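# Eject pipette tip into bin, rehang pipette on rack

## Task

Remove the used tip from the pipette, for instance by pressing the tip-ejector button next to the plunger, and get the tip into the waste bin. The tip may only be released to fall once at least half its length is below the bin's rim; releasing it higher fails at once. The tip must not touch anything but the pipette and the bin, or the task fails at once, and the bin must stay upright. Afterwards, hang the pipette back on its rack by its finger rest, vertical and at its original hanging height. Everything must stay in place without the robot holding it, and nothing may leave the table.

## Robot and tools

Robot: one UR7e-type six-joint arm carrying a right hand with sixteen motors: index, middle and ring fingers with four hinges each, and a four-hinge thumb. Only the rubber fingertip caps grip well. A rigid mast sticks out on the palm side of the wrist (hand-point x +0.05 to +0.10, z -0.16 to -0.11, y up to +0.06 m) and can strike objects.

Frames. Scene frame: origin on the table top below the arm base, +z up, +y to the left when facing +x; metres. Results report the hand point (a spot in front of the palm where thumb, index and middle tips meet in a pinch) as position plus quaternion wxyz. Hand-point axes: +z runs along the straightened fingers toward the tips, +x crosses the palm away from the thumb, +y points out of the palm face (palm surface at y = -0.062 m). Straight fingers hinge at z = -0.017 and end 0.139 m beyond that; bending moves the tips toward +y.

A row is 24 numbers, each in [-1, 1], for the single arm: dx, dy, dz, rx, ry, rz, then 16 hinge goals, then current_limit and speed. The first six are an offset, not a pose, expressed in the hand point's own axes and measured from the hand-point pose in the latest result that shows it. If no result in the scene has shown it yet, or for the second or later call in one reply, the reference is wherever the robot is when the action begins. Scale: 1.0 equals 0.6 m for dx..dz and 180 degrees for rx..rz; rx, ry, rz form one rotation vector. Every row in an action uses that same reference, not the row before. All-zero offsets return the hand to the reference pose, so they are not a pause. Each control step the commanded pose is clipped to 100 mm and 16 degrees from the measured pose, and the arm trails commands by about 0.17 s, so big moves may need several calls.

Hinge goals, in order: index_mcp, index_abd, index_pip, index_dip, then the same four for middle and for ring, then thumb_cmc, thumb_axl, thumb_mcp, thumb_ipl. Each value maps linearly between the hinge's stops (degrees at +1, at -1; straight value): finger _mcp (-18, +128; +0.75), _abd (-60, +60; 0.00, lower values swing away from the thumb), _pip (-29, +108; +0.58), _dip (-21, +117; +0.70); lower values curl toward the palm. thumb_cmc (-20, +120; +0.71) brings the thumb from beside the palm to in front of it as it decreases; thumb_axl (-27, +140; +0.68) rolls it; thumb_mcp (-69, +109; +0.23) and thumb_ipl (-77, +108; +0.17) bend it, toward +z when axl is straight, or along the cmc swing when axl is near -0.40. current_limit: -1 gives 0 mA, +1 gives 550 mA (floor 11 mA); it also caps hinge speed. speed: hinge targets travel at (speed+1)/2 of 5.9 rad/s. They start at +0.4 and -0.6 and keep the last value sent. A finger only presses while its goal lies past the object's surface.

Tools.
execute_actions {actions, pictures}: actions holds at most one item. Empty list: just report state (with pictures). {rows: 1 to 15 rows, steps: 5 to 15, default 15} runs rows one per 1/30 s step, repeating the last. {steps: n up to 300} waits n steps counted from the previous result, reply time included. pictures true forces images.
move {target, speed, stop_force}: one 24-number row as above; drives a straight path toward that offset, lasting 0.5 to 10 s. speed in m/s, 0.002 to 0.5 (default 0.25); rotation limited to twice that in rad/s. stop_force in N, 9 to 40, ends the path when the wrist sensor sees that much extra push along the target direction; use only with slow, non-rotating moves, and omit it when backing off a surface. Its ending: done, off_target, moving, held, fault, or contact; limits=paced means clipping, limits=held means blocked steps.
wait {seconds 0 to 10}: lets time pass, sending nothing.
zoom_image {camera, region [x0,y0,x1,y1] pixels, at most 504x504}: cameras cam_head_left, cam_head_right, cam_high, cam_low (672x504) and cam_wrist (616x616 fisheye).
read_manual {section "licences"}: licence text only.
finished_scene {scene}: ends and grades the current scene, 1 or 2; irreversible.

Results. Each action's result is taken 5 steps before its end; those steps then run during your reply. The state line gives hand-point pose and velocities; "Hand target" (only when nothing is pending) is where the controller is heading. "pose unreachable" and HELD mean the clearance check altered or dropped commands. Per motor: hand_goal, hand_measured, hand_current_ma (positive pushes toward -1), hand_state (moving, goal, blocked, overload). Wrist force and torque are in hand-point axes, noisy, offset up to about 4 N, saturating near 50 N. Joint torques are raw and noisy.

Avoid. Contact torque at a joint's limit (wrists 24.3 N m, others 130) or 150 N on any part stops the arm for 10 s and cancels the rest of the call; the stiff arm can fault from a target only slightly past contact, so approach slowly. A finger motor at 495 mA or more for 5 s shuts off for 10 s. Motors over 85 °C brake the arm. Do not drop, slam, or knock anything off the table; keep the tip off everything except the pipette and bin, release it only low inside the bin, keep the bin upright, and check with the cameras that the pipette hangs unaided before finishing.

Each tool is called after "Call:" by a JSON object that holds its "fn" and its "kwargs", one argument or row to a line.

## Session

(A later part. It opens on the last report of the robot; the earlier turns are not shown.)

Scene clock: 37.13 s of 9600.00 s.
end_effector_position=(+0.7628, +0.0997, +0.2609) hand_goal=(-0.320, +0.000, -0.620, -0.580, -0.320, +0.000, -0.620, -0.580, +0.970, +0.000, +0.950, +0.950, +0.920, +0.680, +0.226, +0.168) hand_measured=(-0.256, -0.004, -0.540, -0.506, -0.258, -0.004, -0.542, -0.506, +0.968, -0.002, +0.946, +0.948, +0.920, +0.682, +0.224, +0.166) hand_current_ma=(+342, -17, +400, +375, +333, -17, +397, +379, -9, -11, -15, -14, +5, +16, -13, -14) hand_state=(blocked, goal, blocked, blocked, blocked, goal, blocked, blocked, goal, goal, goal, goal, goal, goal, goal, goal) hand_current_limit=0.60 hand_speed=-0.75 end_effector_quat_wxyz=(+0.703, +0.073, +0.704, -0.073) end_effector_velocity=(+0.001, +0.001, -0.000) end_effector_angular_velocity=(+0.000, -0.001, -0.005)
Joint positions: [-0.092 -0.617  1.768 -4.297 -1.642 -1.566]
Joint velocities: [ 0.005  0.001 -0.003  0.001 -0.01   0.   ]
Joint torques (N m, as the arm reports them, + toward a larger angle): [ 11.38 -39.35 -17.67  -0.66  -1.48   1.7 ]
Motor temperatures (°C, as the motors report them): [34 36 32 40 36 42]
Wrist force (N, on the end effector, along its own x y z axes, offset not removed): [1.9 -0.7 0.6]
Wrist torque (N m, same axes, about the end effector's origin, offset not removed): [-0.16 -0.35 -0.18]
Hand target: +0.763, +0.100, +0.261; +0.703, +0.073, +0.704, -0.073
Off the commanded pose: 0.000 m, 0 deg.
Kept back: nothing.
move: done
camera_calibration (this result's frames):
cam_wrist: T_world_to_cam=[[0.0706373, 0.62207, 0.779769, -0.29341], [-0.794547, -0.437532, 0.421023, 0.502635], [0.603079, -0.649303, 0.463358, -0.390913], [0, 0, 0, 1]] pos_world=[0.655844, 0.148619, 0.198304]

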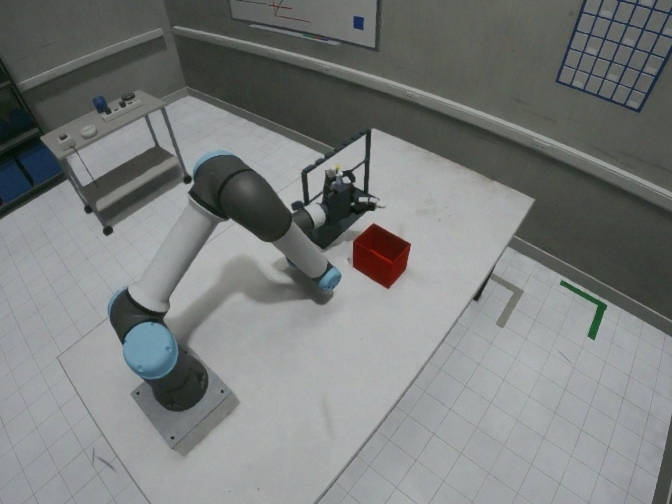

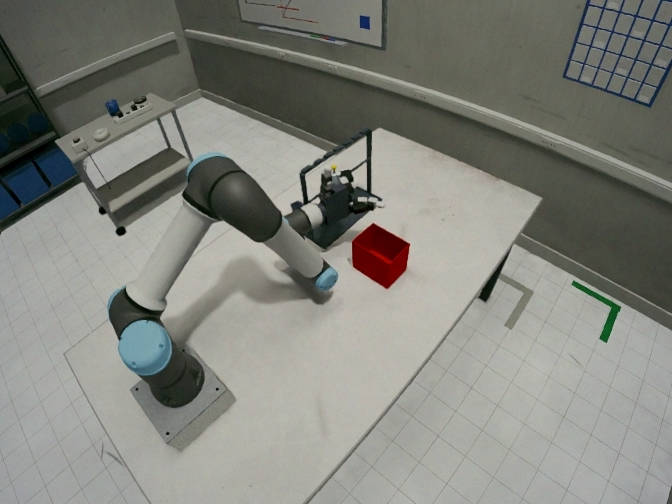

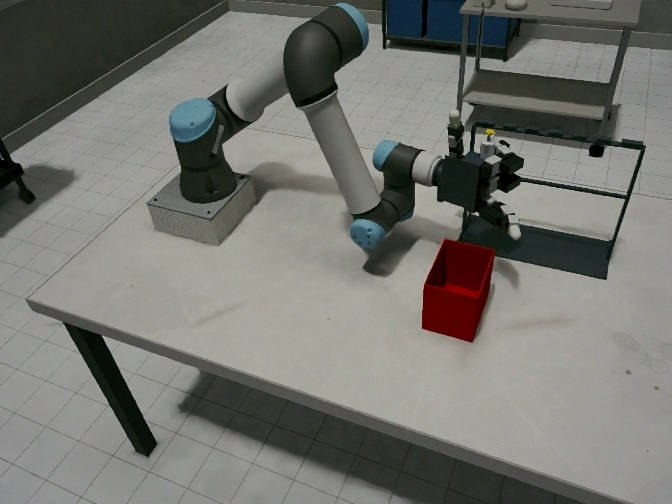

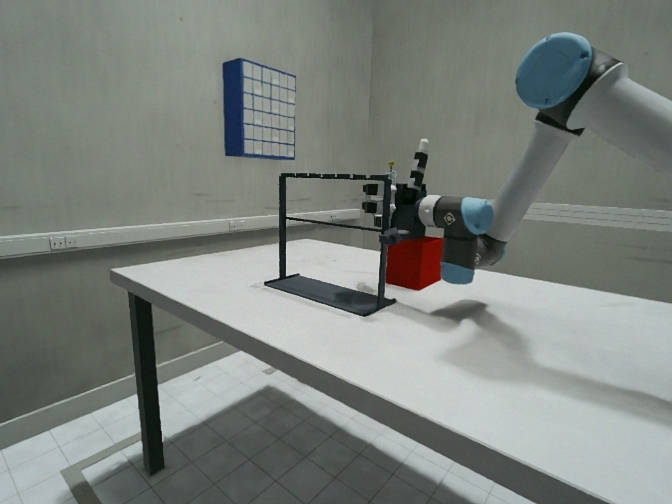

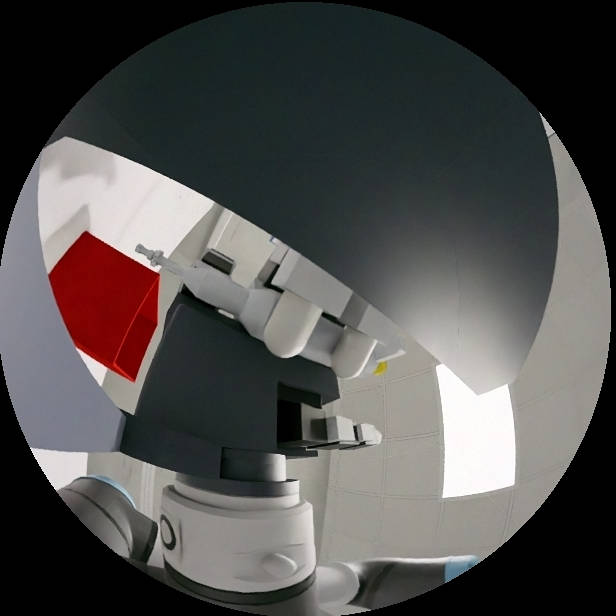

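Call:
{"fn": "move", "kwargs": {
  "target": [-0.0003,0.05845,-0.00561,0,0,0,-0.32,0,-0.62,-0.58,-0.32,0,-0.62,-0.58,0.97,0,0.95,0.95,0.92,0.68,0.226,0.168,0.6,-0.75],
  "speed": 0.06
}}

Call:
{"fn": "zoom_image", "kwargs": {
  "camera": "cam_high",
  "region": [470, 112, 515, 147]
}}

Call:
{"fn": "zoom_image", "kwargs": {
  "camera": "cam_low",
  "region": [340, 155, 400, 200]
}}

Scene clock: 39.83 s of 9600.00 s.
end_effector_position=(+0.7667, +0.1346, +0.2610) hand_goal=(-0.320, +0.000, -0.620, -0.580, -0.320, +0.000, -0.620, -0.580, +0.970, +0.000, +0.950, +0.950, +0.920, +0.680, +0.226, +0.168) hand_measured=(-0.256, -0.004, -0.540, -0.506, -0.258, -0.004, -0.542, -0.506, +0.968, -0.002, +0.946, +0.948, +0.922, +0.682, +0.224, +0.166) hand_current_ma=(+342, -17, +400, +375, +333, -17, +397, +379, -9, -11, -15, -14, +7, +16, -13, -14) hand_state=(blocked, goal, blocked, blocked, blocked, goal, blocked, blocked, goal, goal, goal, goal, goal, goal, goal, goal) hand_current_limit=0.60 hand_speed=-0.75 end_effector_quat_wxyz=(+0.703, +0.073, +0.704, -0.073) end_effector_velocity=(+0.000, +0.002, -0.001) end_effector_angular_velocity=(-0.000, +0.002, -0.000)
Joint positions: [-0.024 -0.609  1.738 -4.276 -1.71  -1.566]
Joint velocities: [ 0.003  0.001 -0.001  0.002 -0.004 -0.   ]
Joint torques (N m, as the arm reports them, + toward a larger angle): [ 11.04 -39.29 -17.96  -0.4   -1.67  -1.6 ]
Motor temperatures (°C, as the motors report them): [34 36 32 40 36 42]
Wrist force (N, on the end effector, along its own x y z axes, offset not removed): [-1.5 -1.5 3.3]
Wrist torque (N m, same axes, about the end effector's origin, offset not removed): [-0.43 0.01 -0.41]
Hand target: +0.767, +0.135, +0.261; +0.703, +0.073, +0.704, -0.073
Off the commanded pose: 0.000 m, 0 deg.
Kept back: nothing.
move: done
camera_calibration (this result's frames):
cam_wrist: T_world_to_cam=[[0.070638, 0.622185, 0.779677, -0.315447], [-0.794534, -0.437484, 0.421098, 0.520912], [0.603097, -0.649225, 0.463444, -0.370772], [0, 0, 0, 1]] pos_world=[0.659776, 0.183443, 0.198424]

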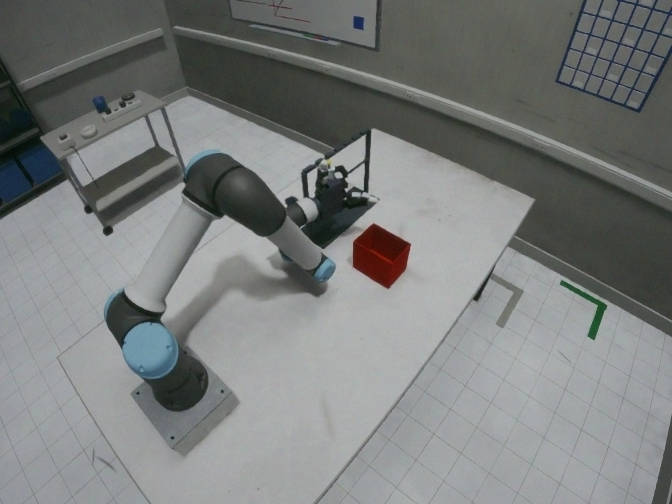

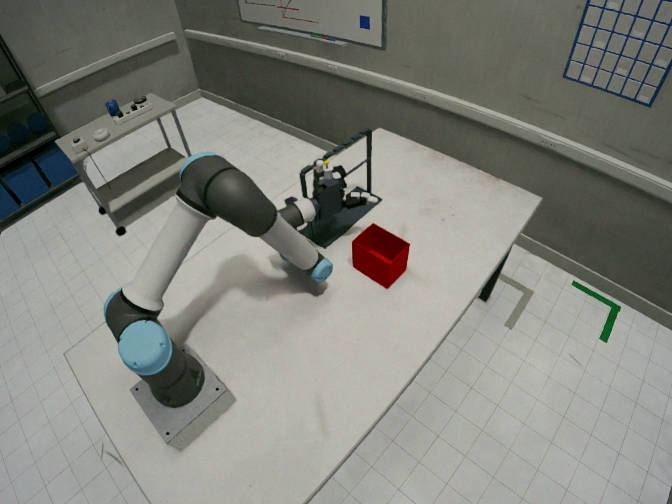

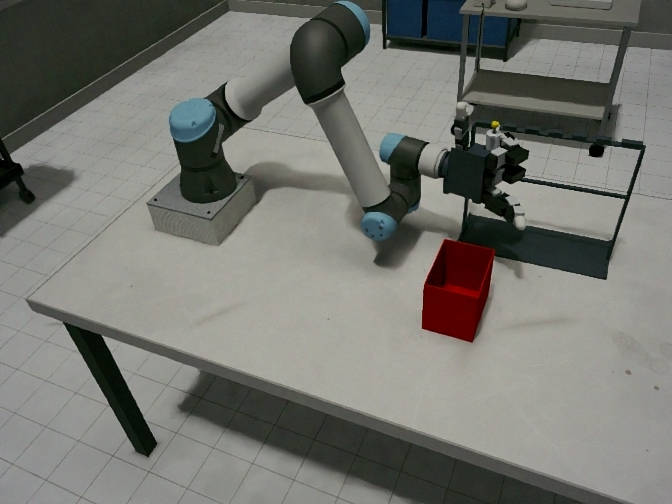

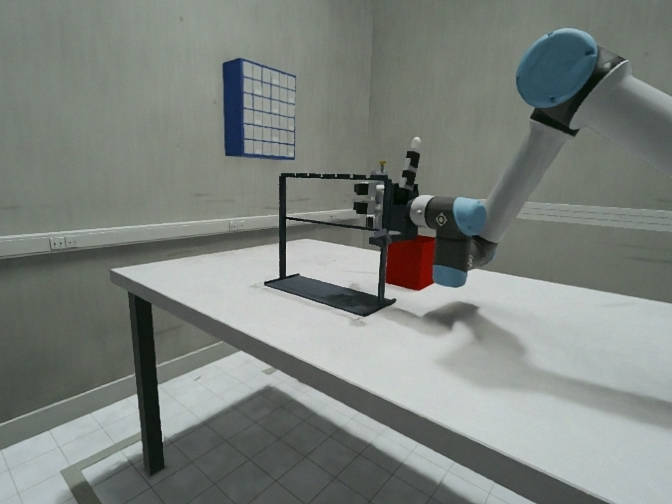

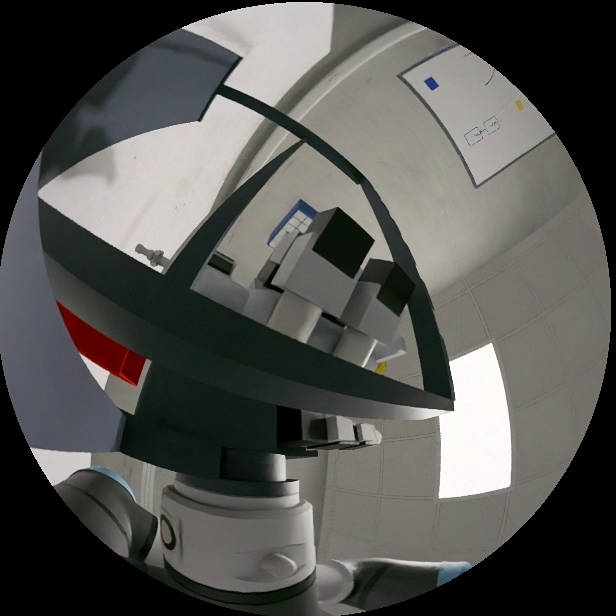

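Region (470, 112, 515, 147) of cam_high's 672x504 image, scaled by 11.200, with more detail than that image has.

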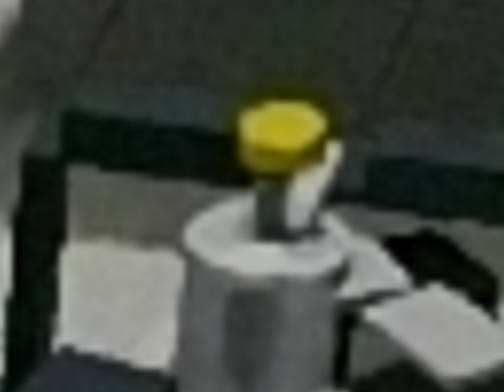

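Region (340, 155, 400, 200) of cam_low's 672x504 image, scaled by 8.400, with more detail than that image has; it fills the top 378 rows of this view, and the rest is white.

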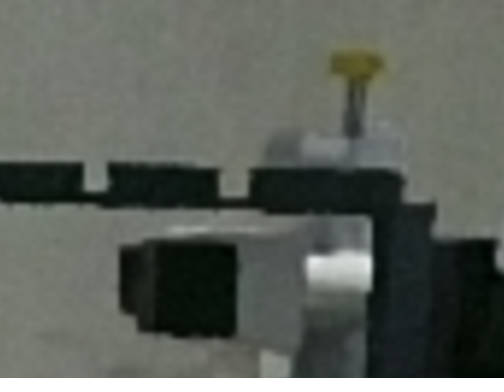

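Call:
{"fn": "move", "kwargs": {
  "target": [-0.0002,0.02393,-0.00765,0,0,0,-0.32,0,-0.62,-0.58,-0.32,0,-0.62,-0.58,0.97,0,0.95,0.95,0.92,0.68,0.226,0.168,0.6,-0.75],
  "speed": 0.04
}}

Call:
{"fn": "zoom_image", "kwargs": {
  "camera": "cam_high",
  "region": [470, 112, 515, 147]
}}

Call:
{"fn": "zoom_image", "kwargs": {
  "camera": "cam_low",
  "region": [340, 155, 400, 200]
}}

Call:
{"fn": "zoom_image", "kwargs": {
  "camera": "cam_wrist",
  "region": [330, 270, 470, 420]
}}

Scene clock: 41.57 s of 9600.00 s.
end_effector_position=(+0.7652, +0.1494, +0.2611) hand_goal=(-0.320, +0.000, -0.620, -0.580, -0.320, +0.000, -0.620, -0.580, +0.970, +0.000, +0.950, +0.950, +0.920, +0.680, +0.226, +0.168) hand_measured=(-0.256, -0.004, -0.540, -0.506, -0.258, -0.004, -0.542, -0.506, +0.968, -0.002, +0.946, +0.948, +0.922, +0.682, +0.224, +0.166) hand_current_ma=(+342, -17, +400, +375, +333, -17, +397, +379, -9, -11, -15, -14, +7, +16, -13, -14) hand_state=(blocked, goal, blocked, blocked, blocked, goal, blocked, blocked, goal, goal, goal, goal, goal, goal, goal, goal) hand_current_limit=0.60 hand_speed=-0.75 end_effector_quat_wxyz=(+0.703, +0.073, +0.704, -0.073) end_effector_velocity=(-0.000, +0.003, -0.000) end_effector_angular_velocity=(+0.000, +0.001, +0.003)
Joint positions: [ 0.005 -0.607  1.734 -4.273 -1.739 -1.566]
Joint velocities: [ 0.004  0.    -0.001  0.001 -0.001  0.   ]
Joint torques (N m, as the arm reports them, + toward a larger angle): [ 10.8  -41.74 -18.62  -0.7   -1.3   -1.77]
Motor temperatures (°C, as the motors report them): [34 36 32 40 36 42]
Wrist force (N, on the end effector, along its own x y z axes, offset not removed): [-0.2 -2.2 2.3]
Wrist torque (N m, same axes, about the end effector's origin, offset not removed): [-0.65 0.01 -0.20]
Hand target: +0.765, +0.150, +0.261; +0.703, +0.073, +0.704, -0.073
Off the commanded pose: 0.000 m, 0 deg.
Kept back: nothing.
move: done
camera_calibration (this result's frames):
cam_wrist: T_world_to_cam=[[0.0706309, 0.622234, 0.779638, -0.324627], [-0.794526, -0.43747, 0.421127, 0.52614], [0.603108, -0.649187, 0.463483, -0.360313], [0, 0, 0, 1]] pos_world=[0.658269, 0.198254, 0.198518]

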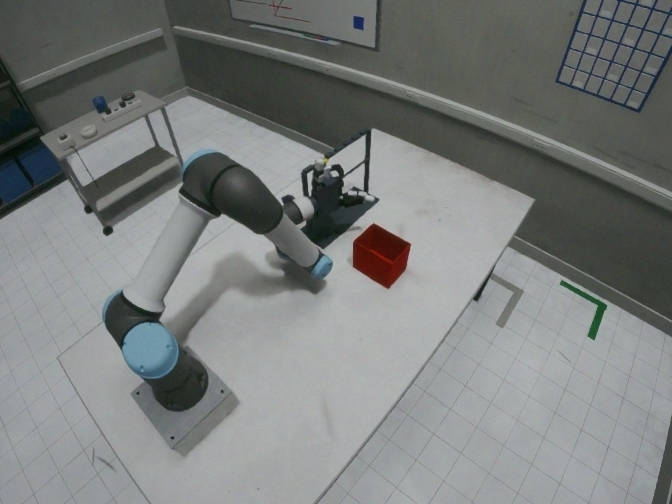

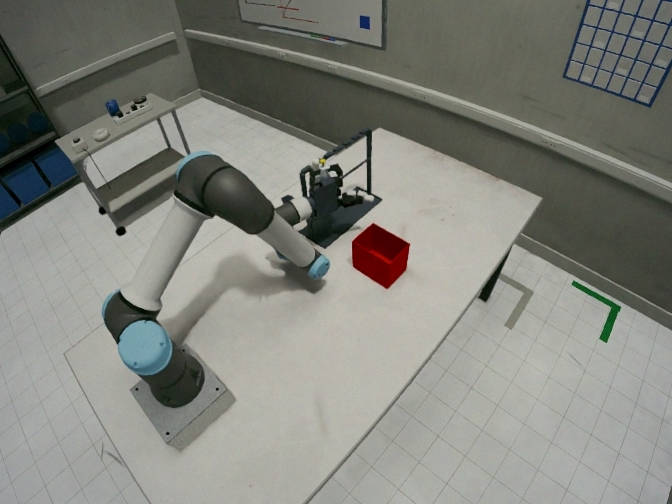

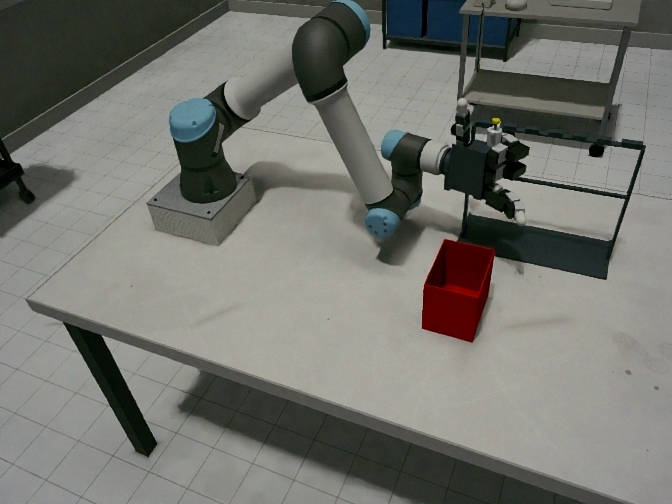

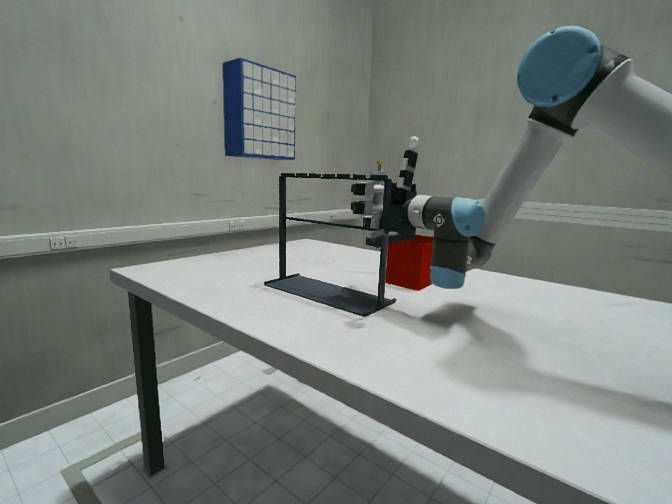

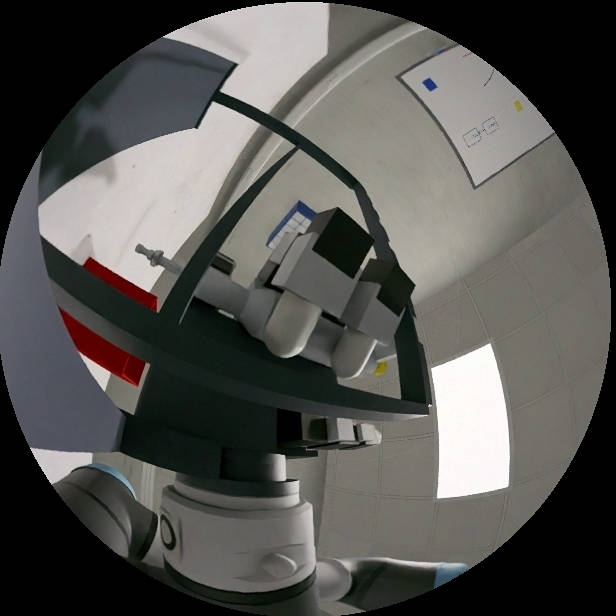

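Region (470, 112, 515, 147) of cam_high's 672x504 image, scaled by 11.200, with more detail than that image has.

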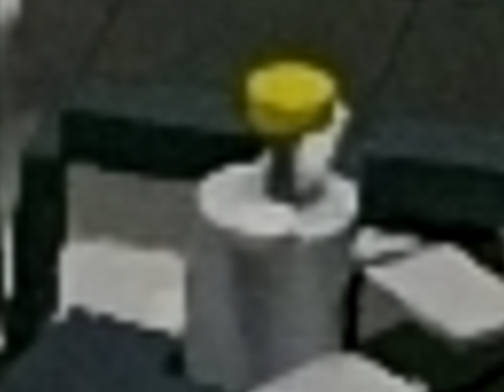

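Region (340, 155, 400, 200) of cam_low's 672x504 image, scaled by 8.400, with more detail than that image has; it fills the top 378 rows of this view, and the rest is white.

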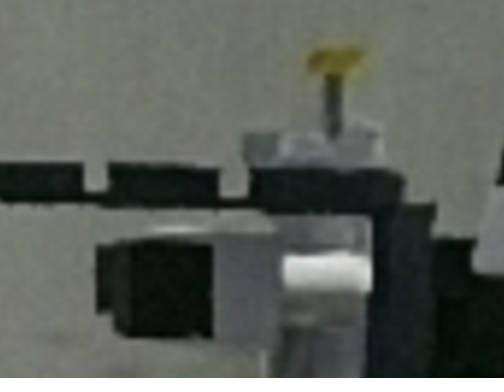

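Region (330, 270, 470, 420) of cam_wrist's 616x616 image, scaled by 3.360, with more detail than that image has; it fills the left 470 columns of this view, and the rest is white.

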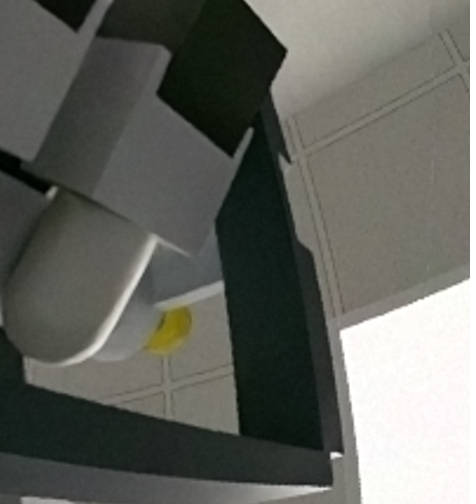

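Call:
{"fn": "move", "kwargs": {
  "target": [0,0.0375,-0.00797,0,0,0,-0.32,0,-0.62,-0.58,-0.32,0,-0.62,-0.58,0.97,0,0.95,0.95,0.92,0.68,0.226,0.168,0.6,-0.75],
  "speed": 0.03
}}

Call:
{"fn": "zoom_image", "kwargs": {
  "camera": "cam_high",
  "region": [470, 108, 515, 143]
}}

Call:
{"fn": "zoom_image", "kwargs": {
  "camera": "cam_low",
  "region": [340, 155, 400, 200]
}}

Call:
{"fn": "zoom_image", "kwargs": {
  "camera": "cam_wrist",
  "region": [330, 270, 470, 420]
}}

Scene clock: 43.33 s of 9600.00 s.
end_effector_position=(+0.7652, +0.1722, +0.2611) hand_goal=(-0.320, +0.000, -0.620, -0.580, -0.320, +0.000, -0.620, -0.580, +0.970, +0.000, +0.950, +0.950, +0.920, +0.680, +0.226, +0.168) hand_measured=(-0.256, -0.004, -0.540, -0.506, -0.258, -0.004, -0.542, -0.506, +0.968, -0.002, +0.946, +0.948, +0.922, +0.682, +0.224, +0.166) hand_current_ma=(+342, -17, +400, +375, +333, -17, +397, +379, -9, -11, -15, -14, +7, +16, -13, -14) hand_state=(blocked, goal, blocked, blocked, blocked, goal, blocked, blocked, goal, goal, goal, goal, goal, goal, goal, goal) hand_current_limit=0.60 hand_speed=-0.75 end_effector_quat_wxyz=(+0.703, +0.073, +0.704, -0.073) end_effector_velocity=(+0.000, +0.001, -0.000) end_effector_angular_velocity=(+0.000, +0.001, -0.002)
Joint positions: [ 0.049 -0.602  1.717 -4.261 -1.783 -1.567]
Joint velocities: [ 0.003  0.    -0.001  0.001 -0.004  0.   ]
Joint torques (N m, as the arm reports them, + toward a larger angle): [ 12.37 -41.64 -19.18  -0.47  -1.4   -1.52]
Motor temperatures (°C, as the motors report them): [34 36 32 40 36 42]
Wrist force (N, on the end effector, along its own x y z axes, offset not removed): [-2.6 -1.3 5.4]
Wrist torque (N m, same axes, about the end effector's origin, offset not removed): [-0.79 0.05 -0.59]
Hand target: +0.765, +0.172, +0.261; +0.703, +0.073, +0.704, -0.073
Off the commanded pose: 0.000 m, 0 deg.
Kept back: nothing.
move: done
camera_calibration (this result's frames):
cam_wrist: T_world_to_cam=[[0.0706226, 0.622309, 0.779579, -0.338791], [-0.794519, -0.437442, 0.42117, 0.536095], [0.603119, -0.649135, 0.463543, -0.345496], [0, 0, 0, 1]] pos_world=[0.658239, 0.22107, 0.198479]

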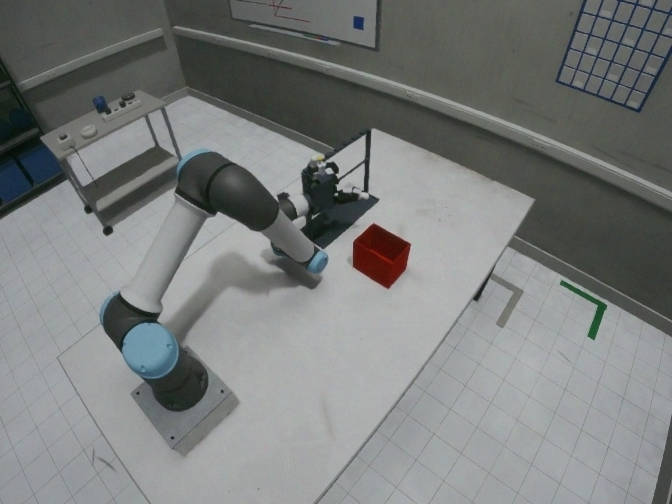

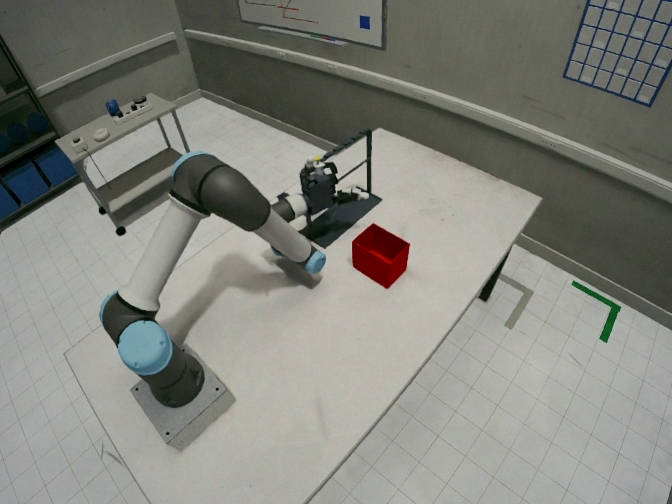

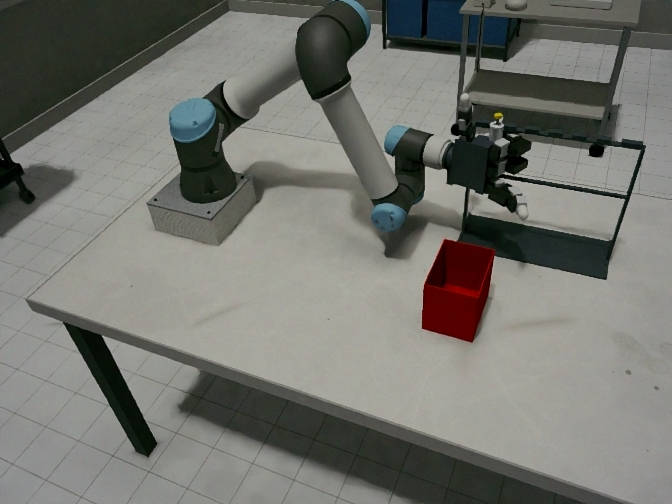

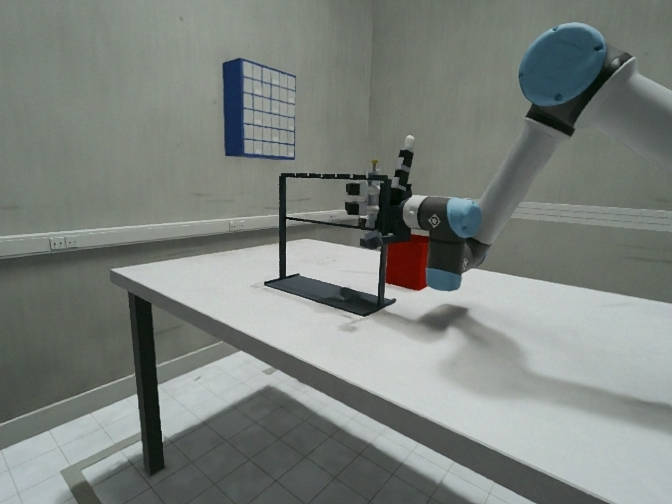

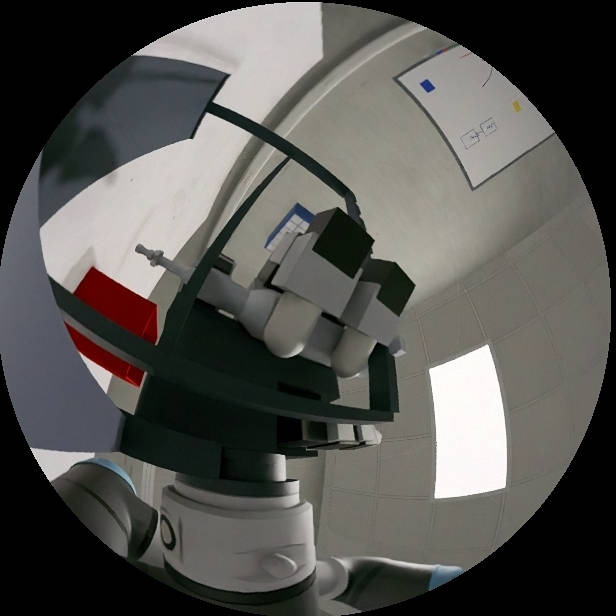

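Region (470, 108, 515, 143) of cam_high's 672x504 image, scaled by 11.200, with more detail than that image has.

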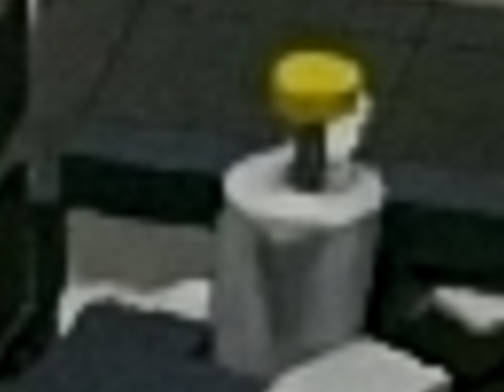

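Region (340, 155, 400, 200) of cam_low's 672x504 image, scaled by 8.400, with more detail than that image has; it fills the top 378 rows of this view, and the rest is white.

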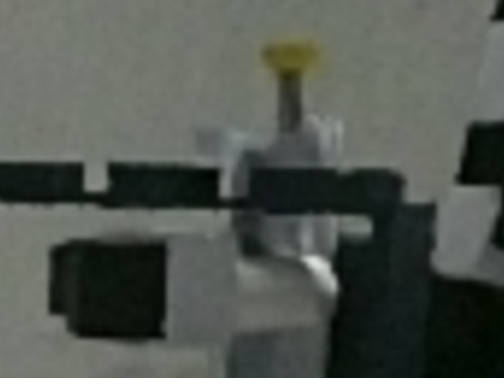

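Region (330, 270, 470, 420) of cam_wrist's 616x616 image, scaled by 3.360, with more detail than that image has; it fills the left 470 columns of this view, and the rest is white.

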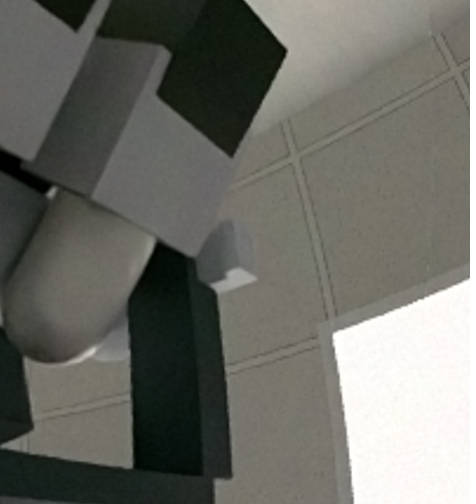

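Call:
{"fn": "zoom_image", "kwargs": {
  "camera": "cam_wrist",
  "region": [365, 320, 425, 380]
}}

Call:
{"fn": "zoom_image", "kwargs": {
  "camera": "cam_low",
  "region": [355, 163, 385, 185]
}}

Region (365, 320, 425, 380) of cam_wrist's 616x616 image, scaled by 8.400, with more detail than that image has.

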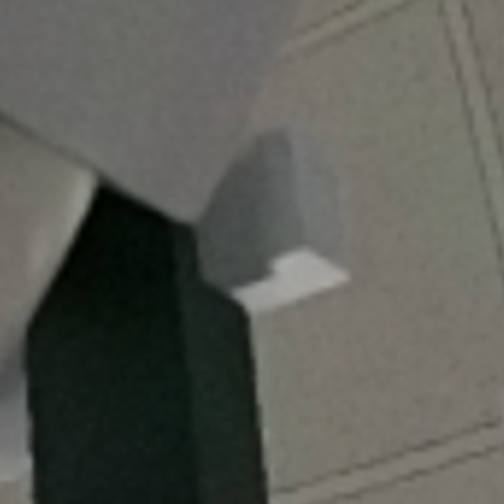

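Region (355, 163, 385, 185) of cam_low's 672x504 image, scaled by 16.800, with more detail than that image has; it fills the top 370 rows of this view, and the rest is white.

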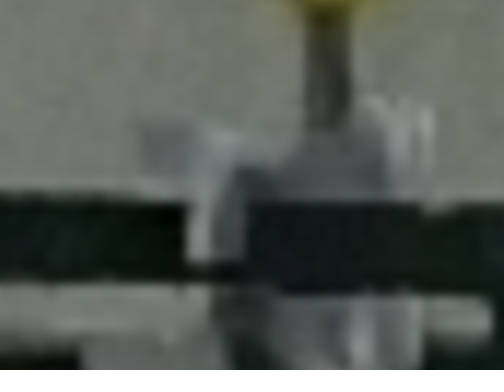

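Call:
{"fn": "move", "kwargs": {
  "target": [0.01667,0.0016,-0.00035,0,0,0,-0.32,0,-0.62,-0.58,-0.32,0,-0.62,-0.58,0.97,0,0.95,0.95,0.92,0.68,0.226,0.168,0.6,-0.75],
  "speed": 0.015
}}

Call:
{"fn": "zoom_image", "kwargs": {
  "camera": "cam_wrist",
  "region": [365, 320, 425, 380]
}}

Call:
{"fn": "zoom_image", "kwargs": {
  "camera": "cam_low",
  "region": [355, 163, 385, 185]
}}

Call:
{"fn": "zoom_image", "kwargs": {
  "camera": "cam_high",
  "region": [470, 108, 515, 143]
}}

Scene clock: 45.83 s of 9600.00 s.
end_effector_position=(+0.7652, +0.1732, +0.2513) hand_goal=(-0.320, +0.000, -0.620, -0.580, -0.320, +0.000, -0.620, -0.580, +0.970, +0.000, +0.950, +0.950, +0.920, +0.680, +0.226, +0.168) hand_measured=(-0.256, -0.004, -0.540, -0.506, -0.258, -0.004, -0.542, -0.506, +0.968, -0.002, +0.946, +0.948, +0.922, +0.682, +0.224, +0.166) hand_current_ma=(+342, -17, +400, +375, +333, -17, +397, +379, -9, -11, -15, -14, +7, +16, -13, -14) hand_state=(blocked, goal, blocked, blocked, blocked, goal, blocked, blocked, goal, goal, goal, goal, goal, goal, goal, goal) hand_current_limit=0.60 hand_speed=-0.75 end_effector_quat_wxyz=(+0.703, +0.073, +0.704, -0.073) end_effector_velocity=(+0.000, +0.000, -0.002) end_effector_angular_velocity=(+0.000, +0.000, -0.000)
Joint positions: [ 0.051 -0.581  1.709 -4.275 -1.785 -1.567]
Joint velocities: [ 0.     0.004 -0.001 -0.002 -0.     0.   ]
Joint torques (N m, as the arm reports them, + toward a larger angle): [ 11.43 -42.1  -18.37  -3.9   -1.41  -1.79]
Motor temperatures (°C, as the motors report them): [34 36 32 40 36 42]
Wrist force (N, on the end effector, along its own x y z axes, offset not removed): [0.6 -4.5 5.2]
Wrist torque (N m, same axes, about the end effector's origin, offset not removed): [-1.11 -0.19 -0.20]
Hand target: +0.765, +0.173, +0.251; +0.703, +0.073, +0.704, -0.073
Off the commanded pose: 0.000 m, 0 deg.
Kept back: nothing.
move: done
camera_calibration (this result's frames):
cam_wrist: T_world_to_cam=[[0.0706312, 0.622312, 0.779576, -0.331733], [-0.794513, -0.437442, 0.421181, 0.540638], [0.603125, -0.649132, 0.463538, -0.340318], [0, 0, 0, 1]] pos_world=[0.658229, 0.222028, 0.188655]

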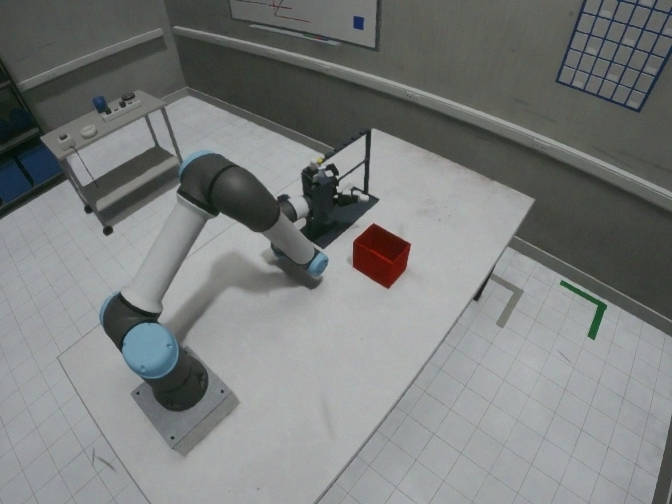

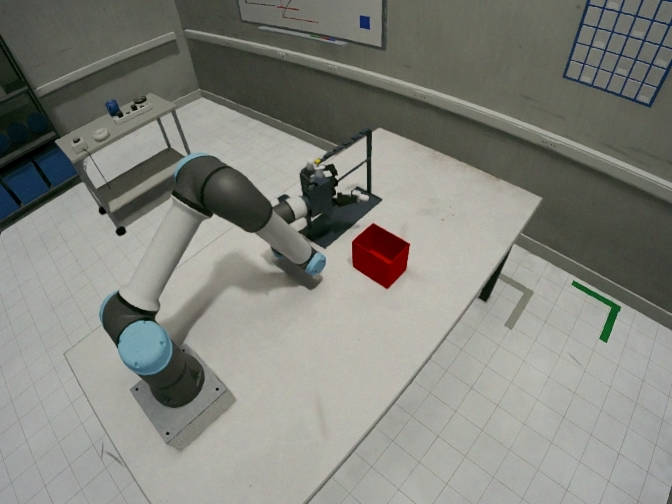

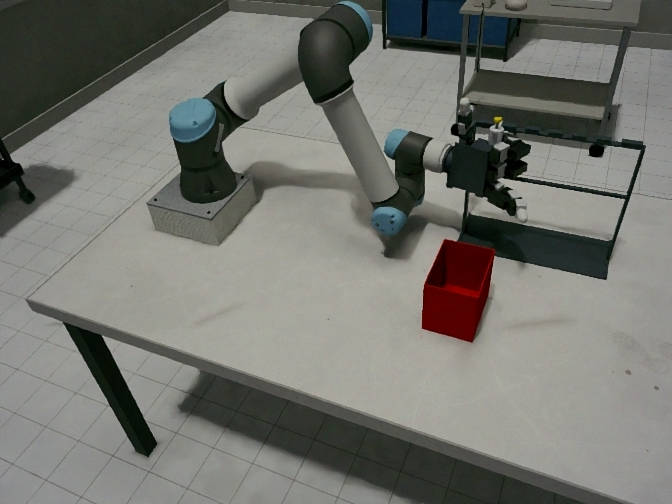

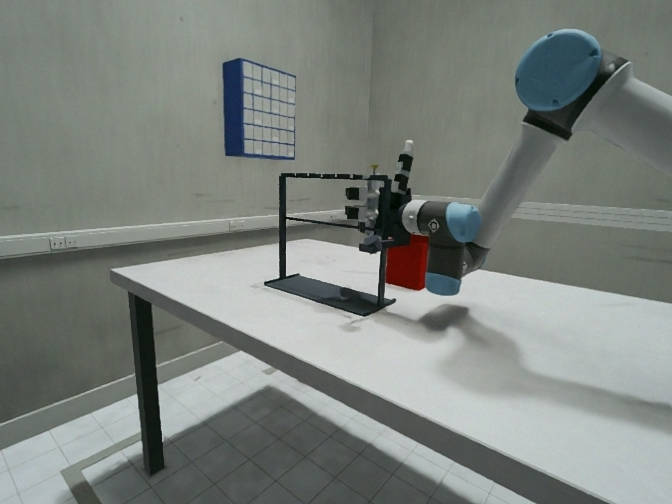

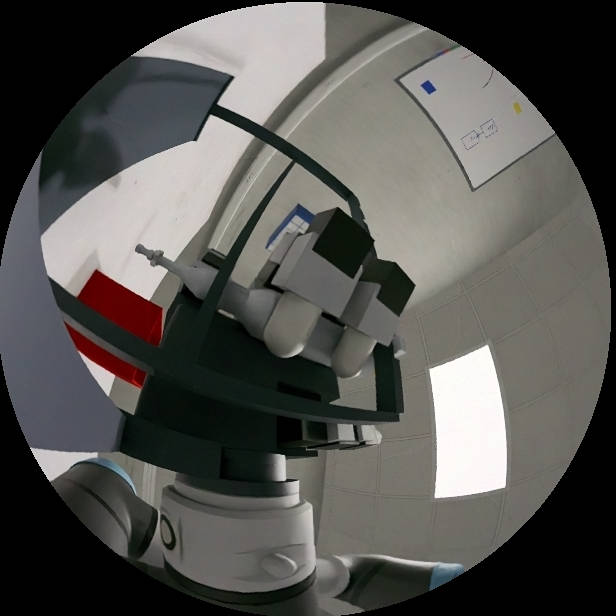

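Region (365, 320, 425, 380) of cam_wrist's 616x616 image, scaled by 8.400, with more detail than that image has.

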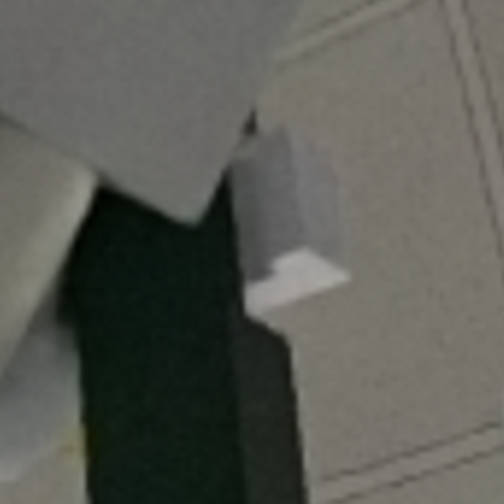

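Region (355, 163, 385, 185) of cam_low's 672x504 image, scaled by 16.800, with more detail than that image has; it fills the top 370 rows of this view, and the rest is white.

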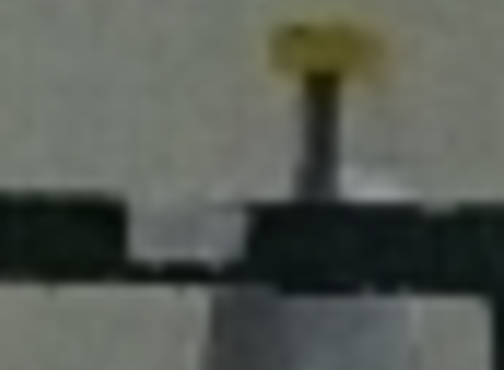

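Region (470, 108, 515, 143) of cam_high's 672x504 image, scaled by 11.200, with more detail than that image has.

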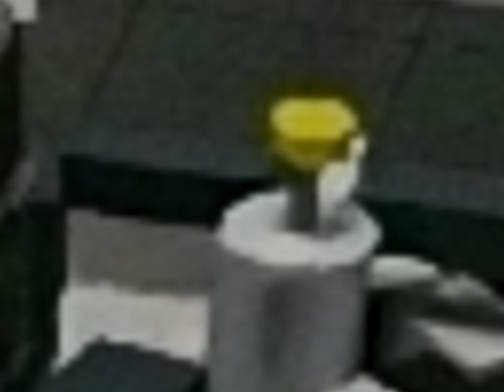

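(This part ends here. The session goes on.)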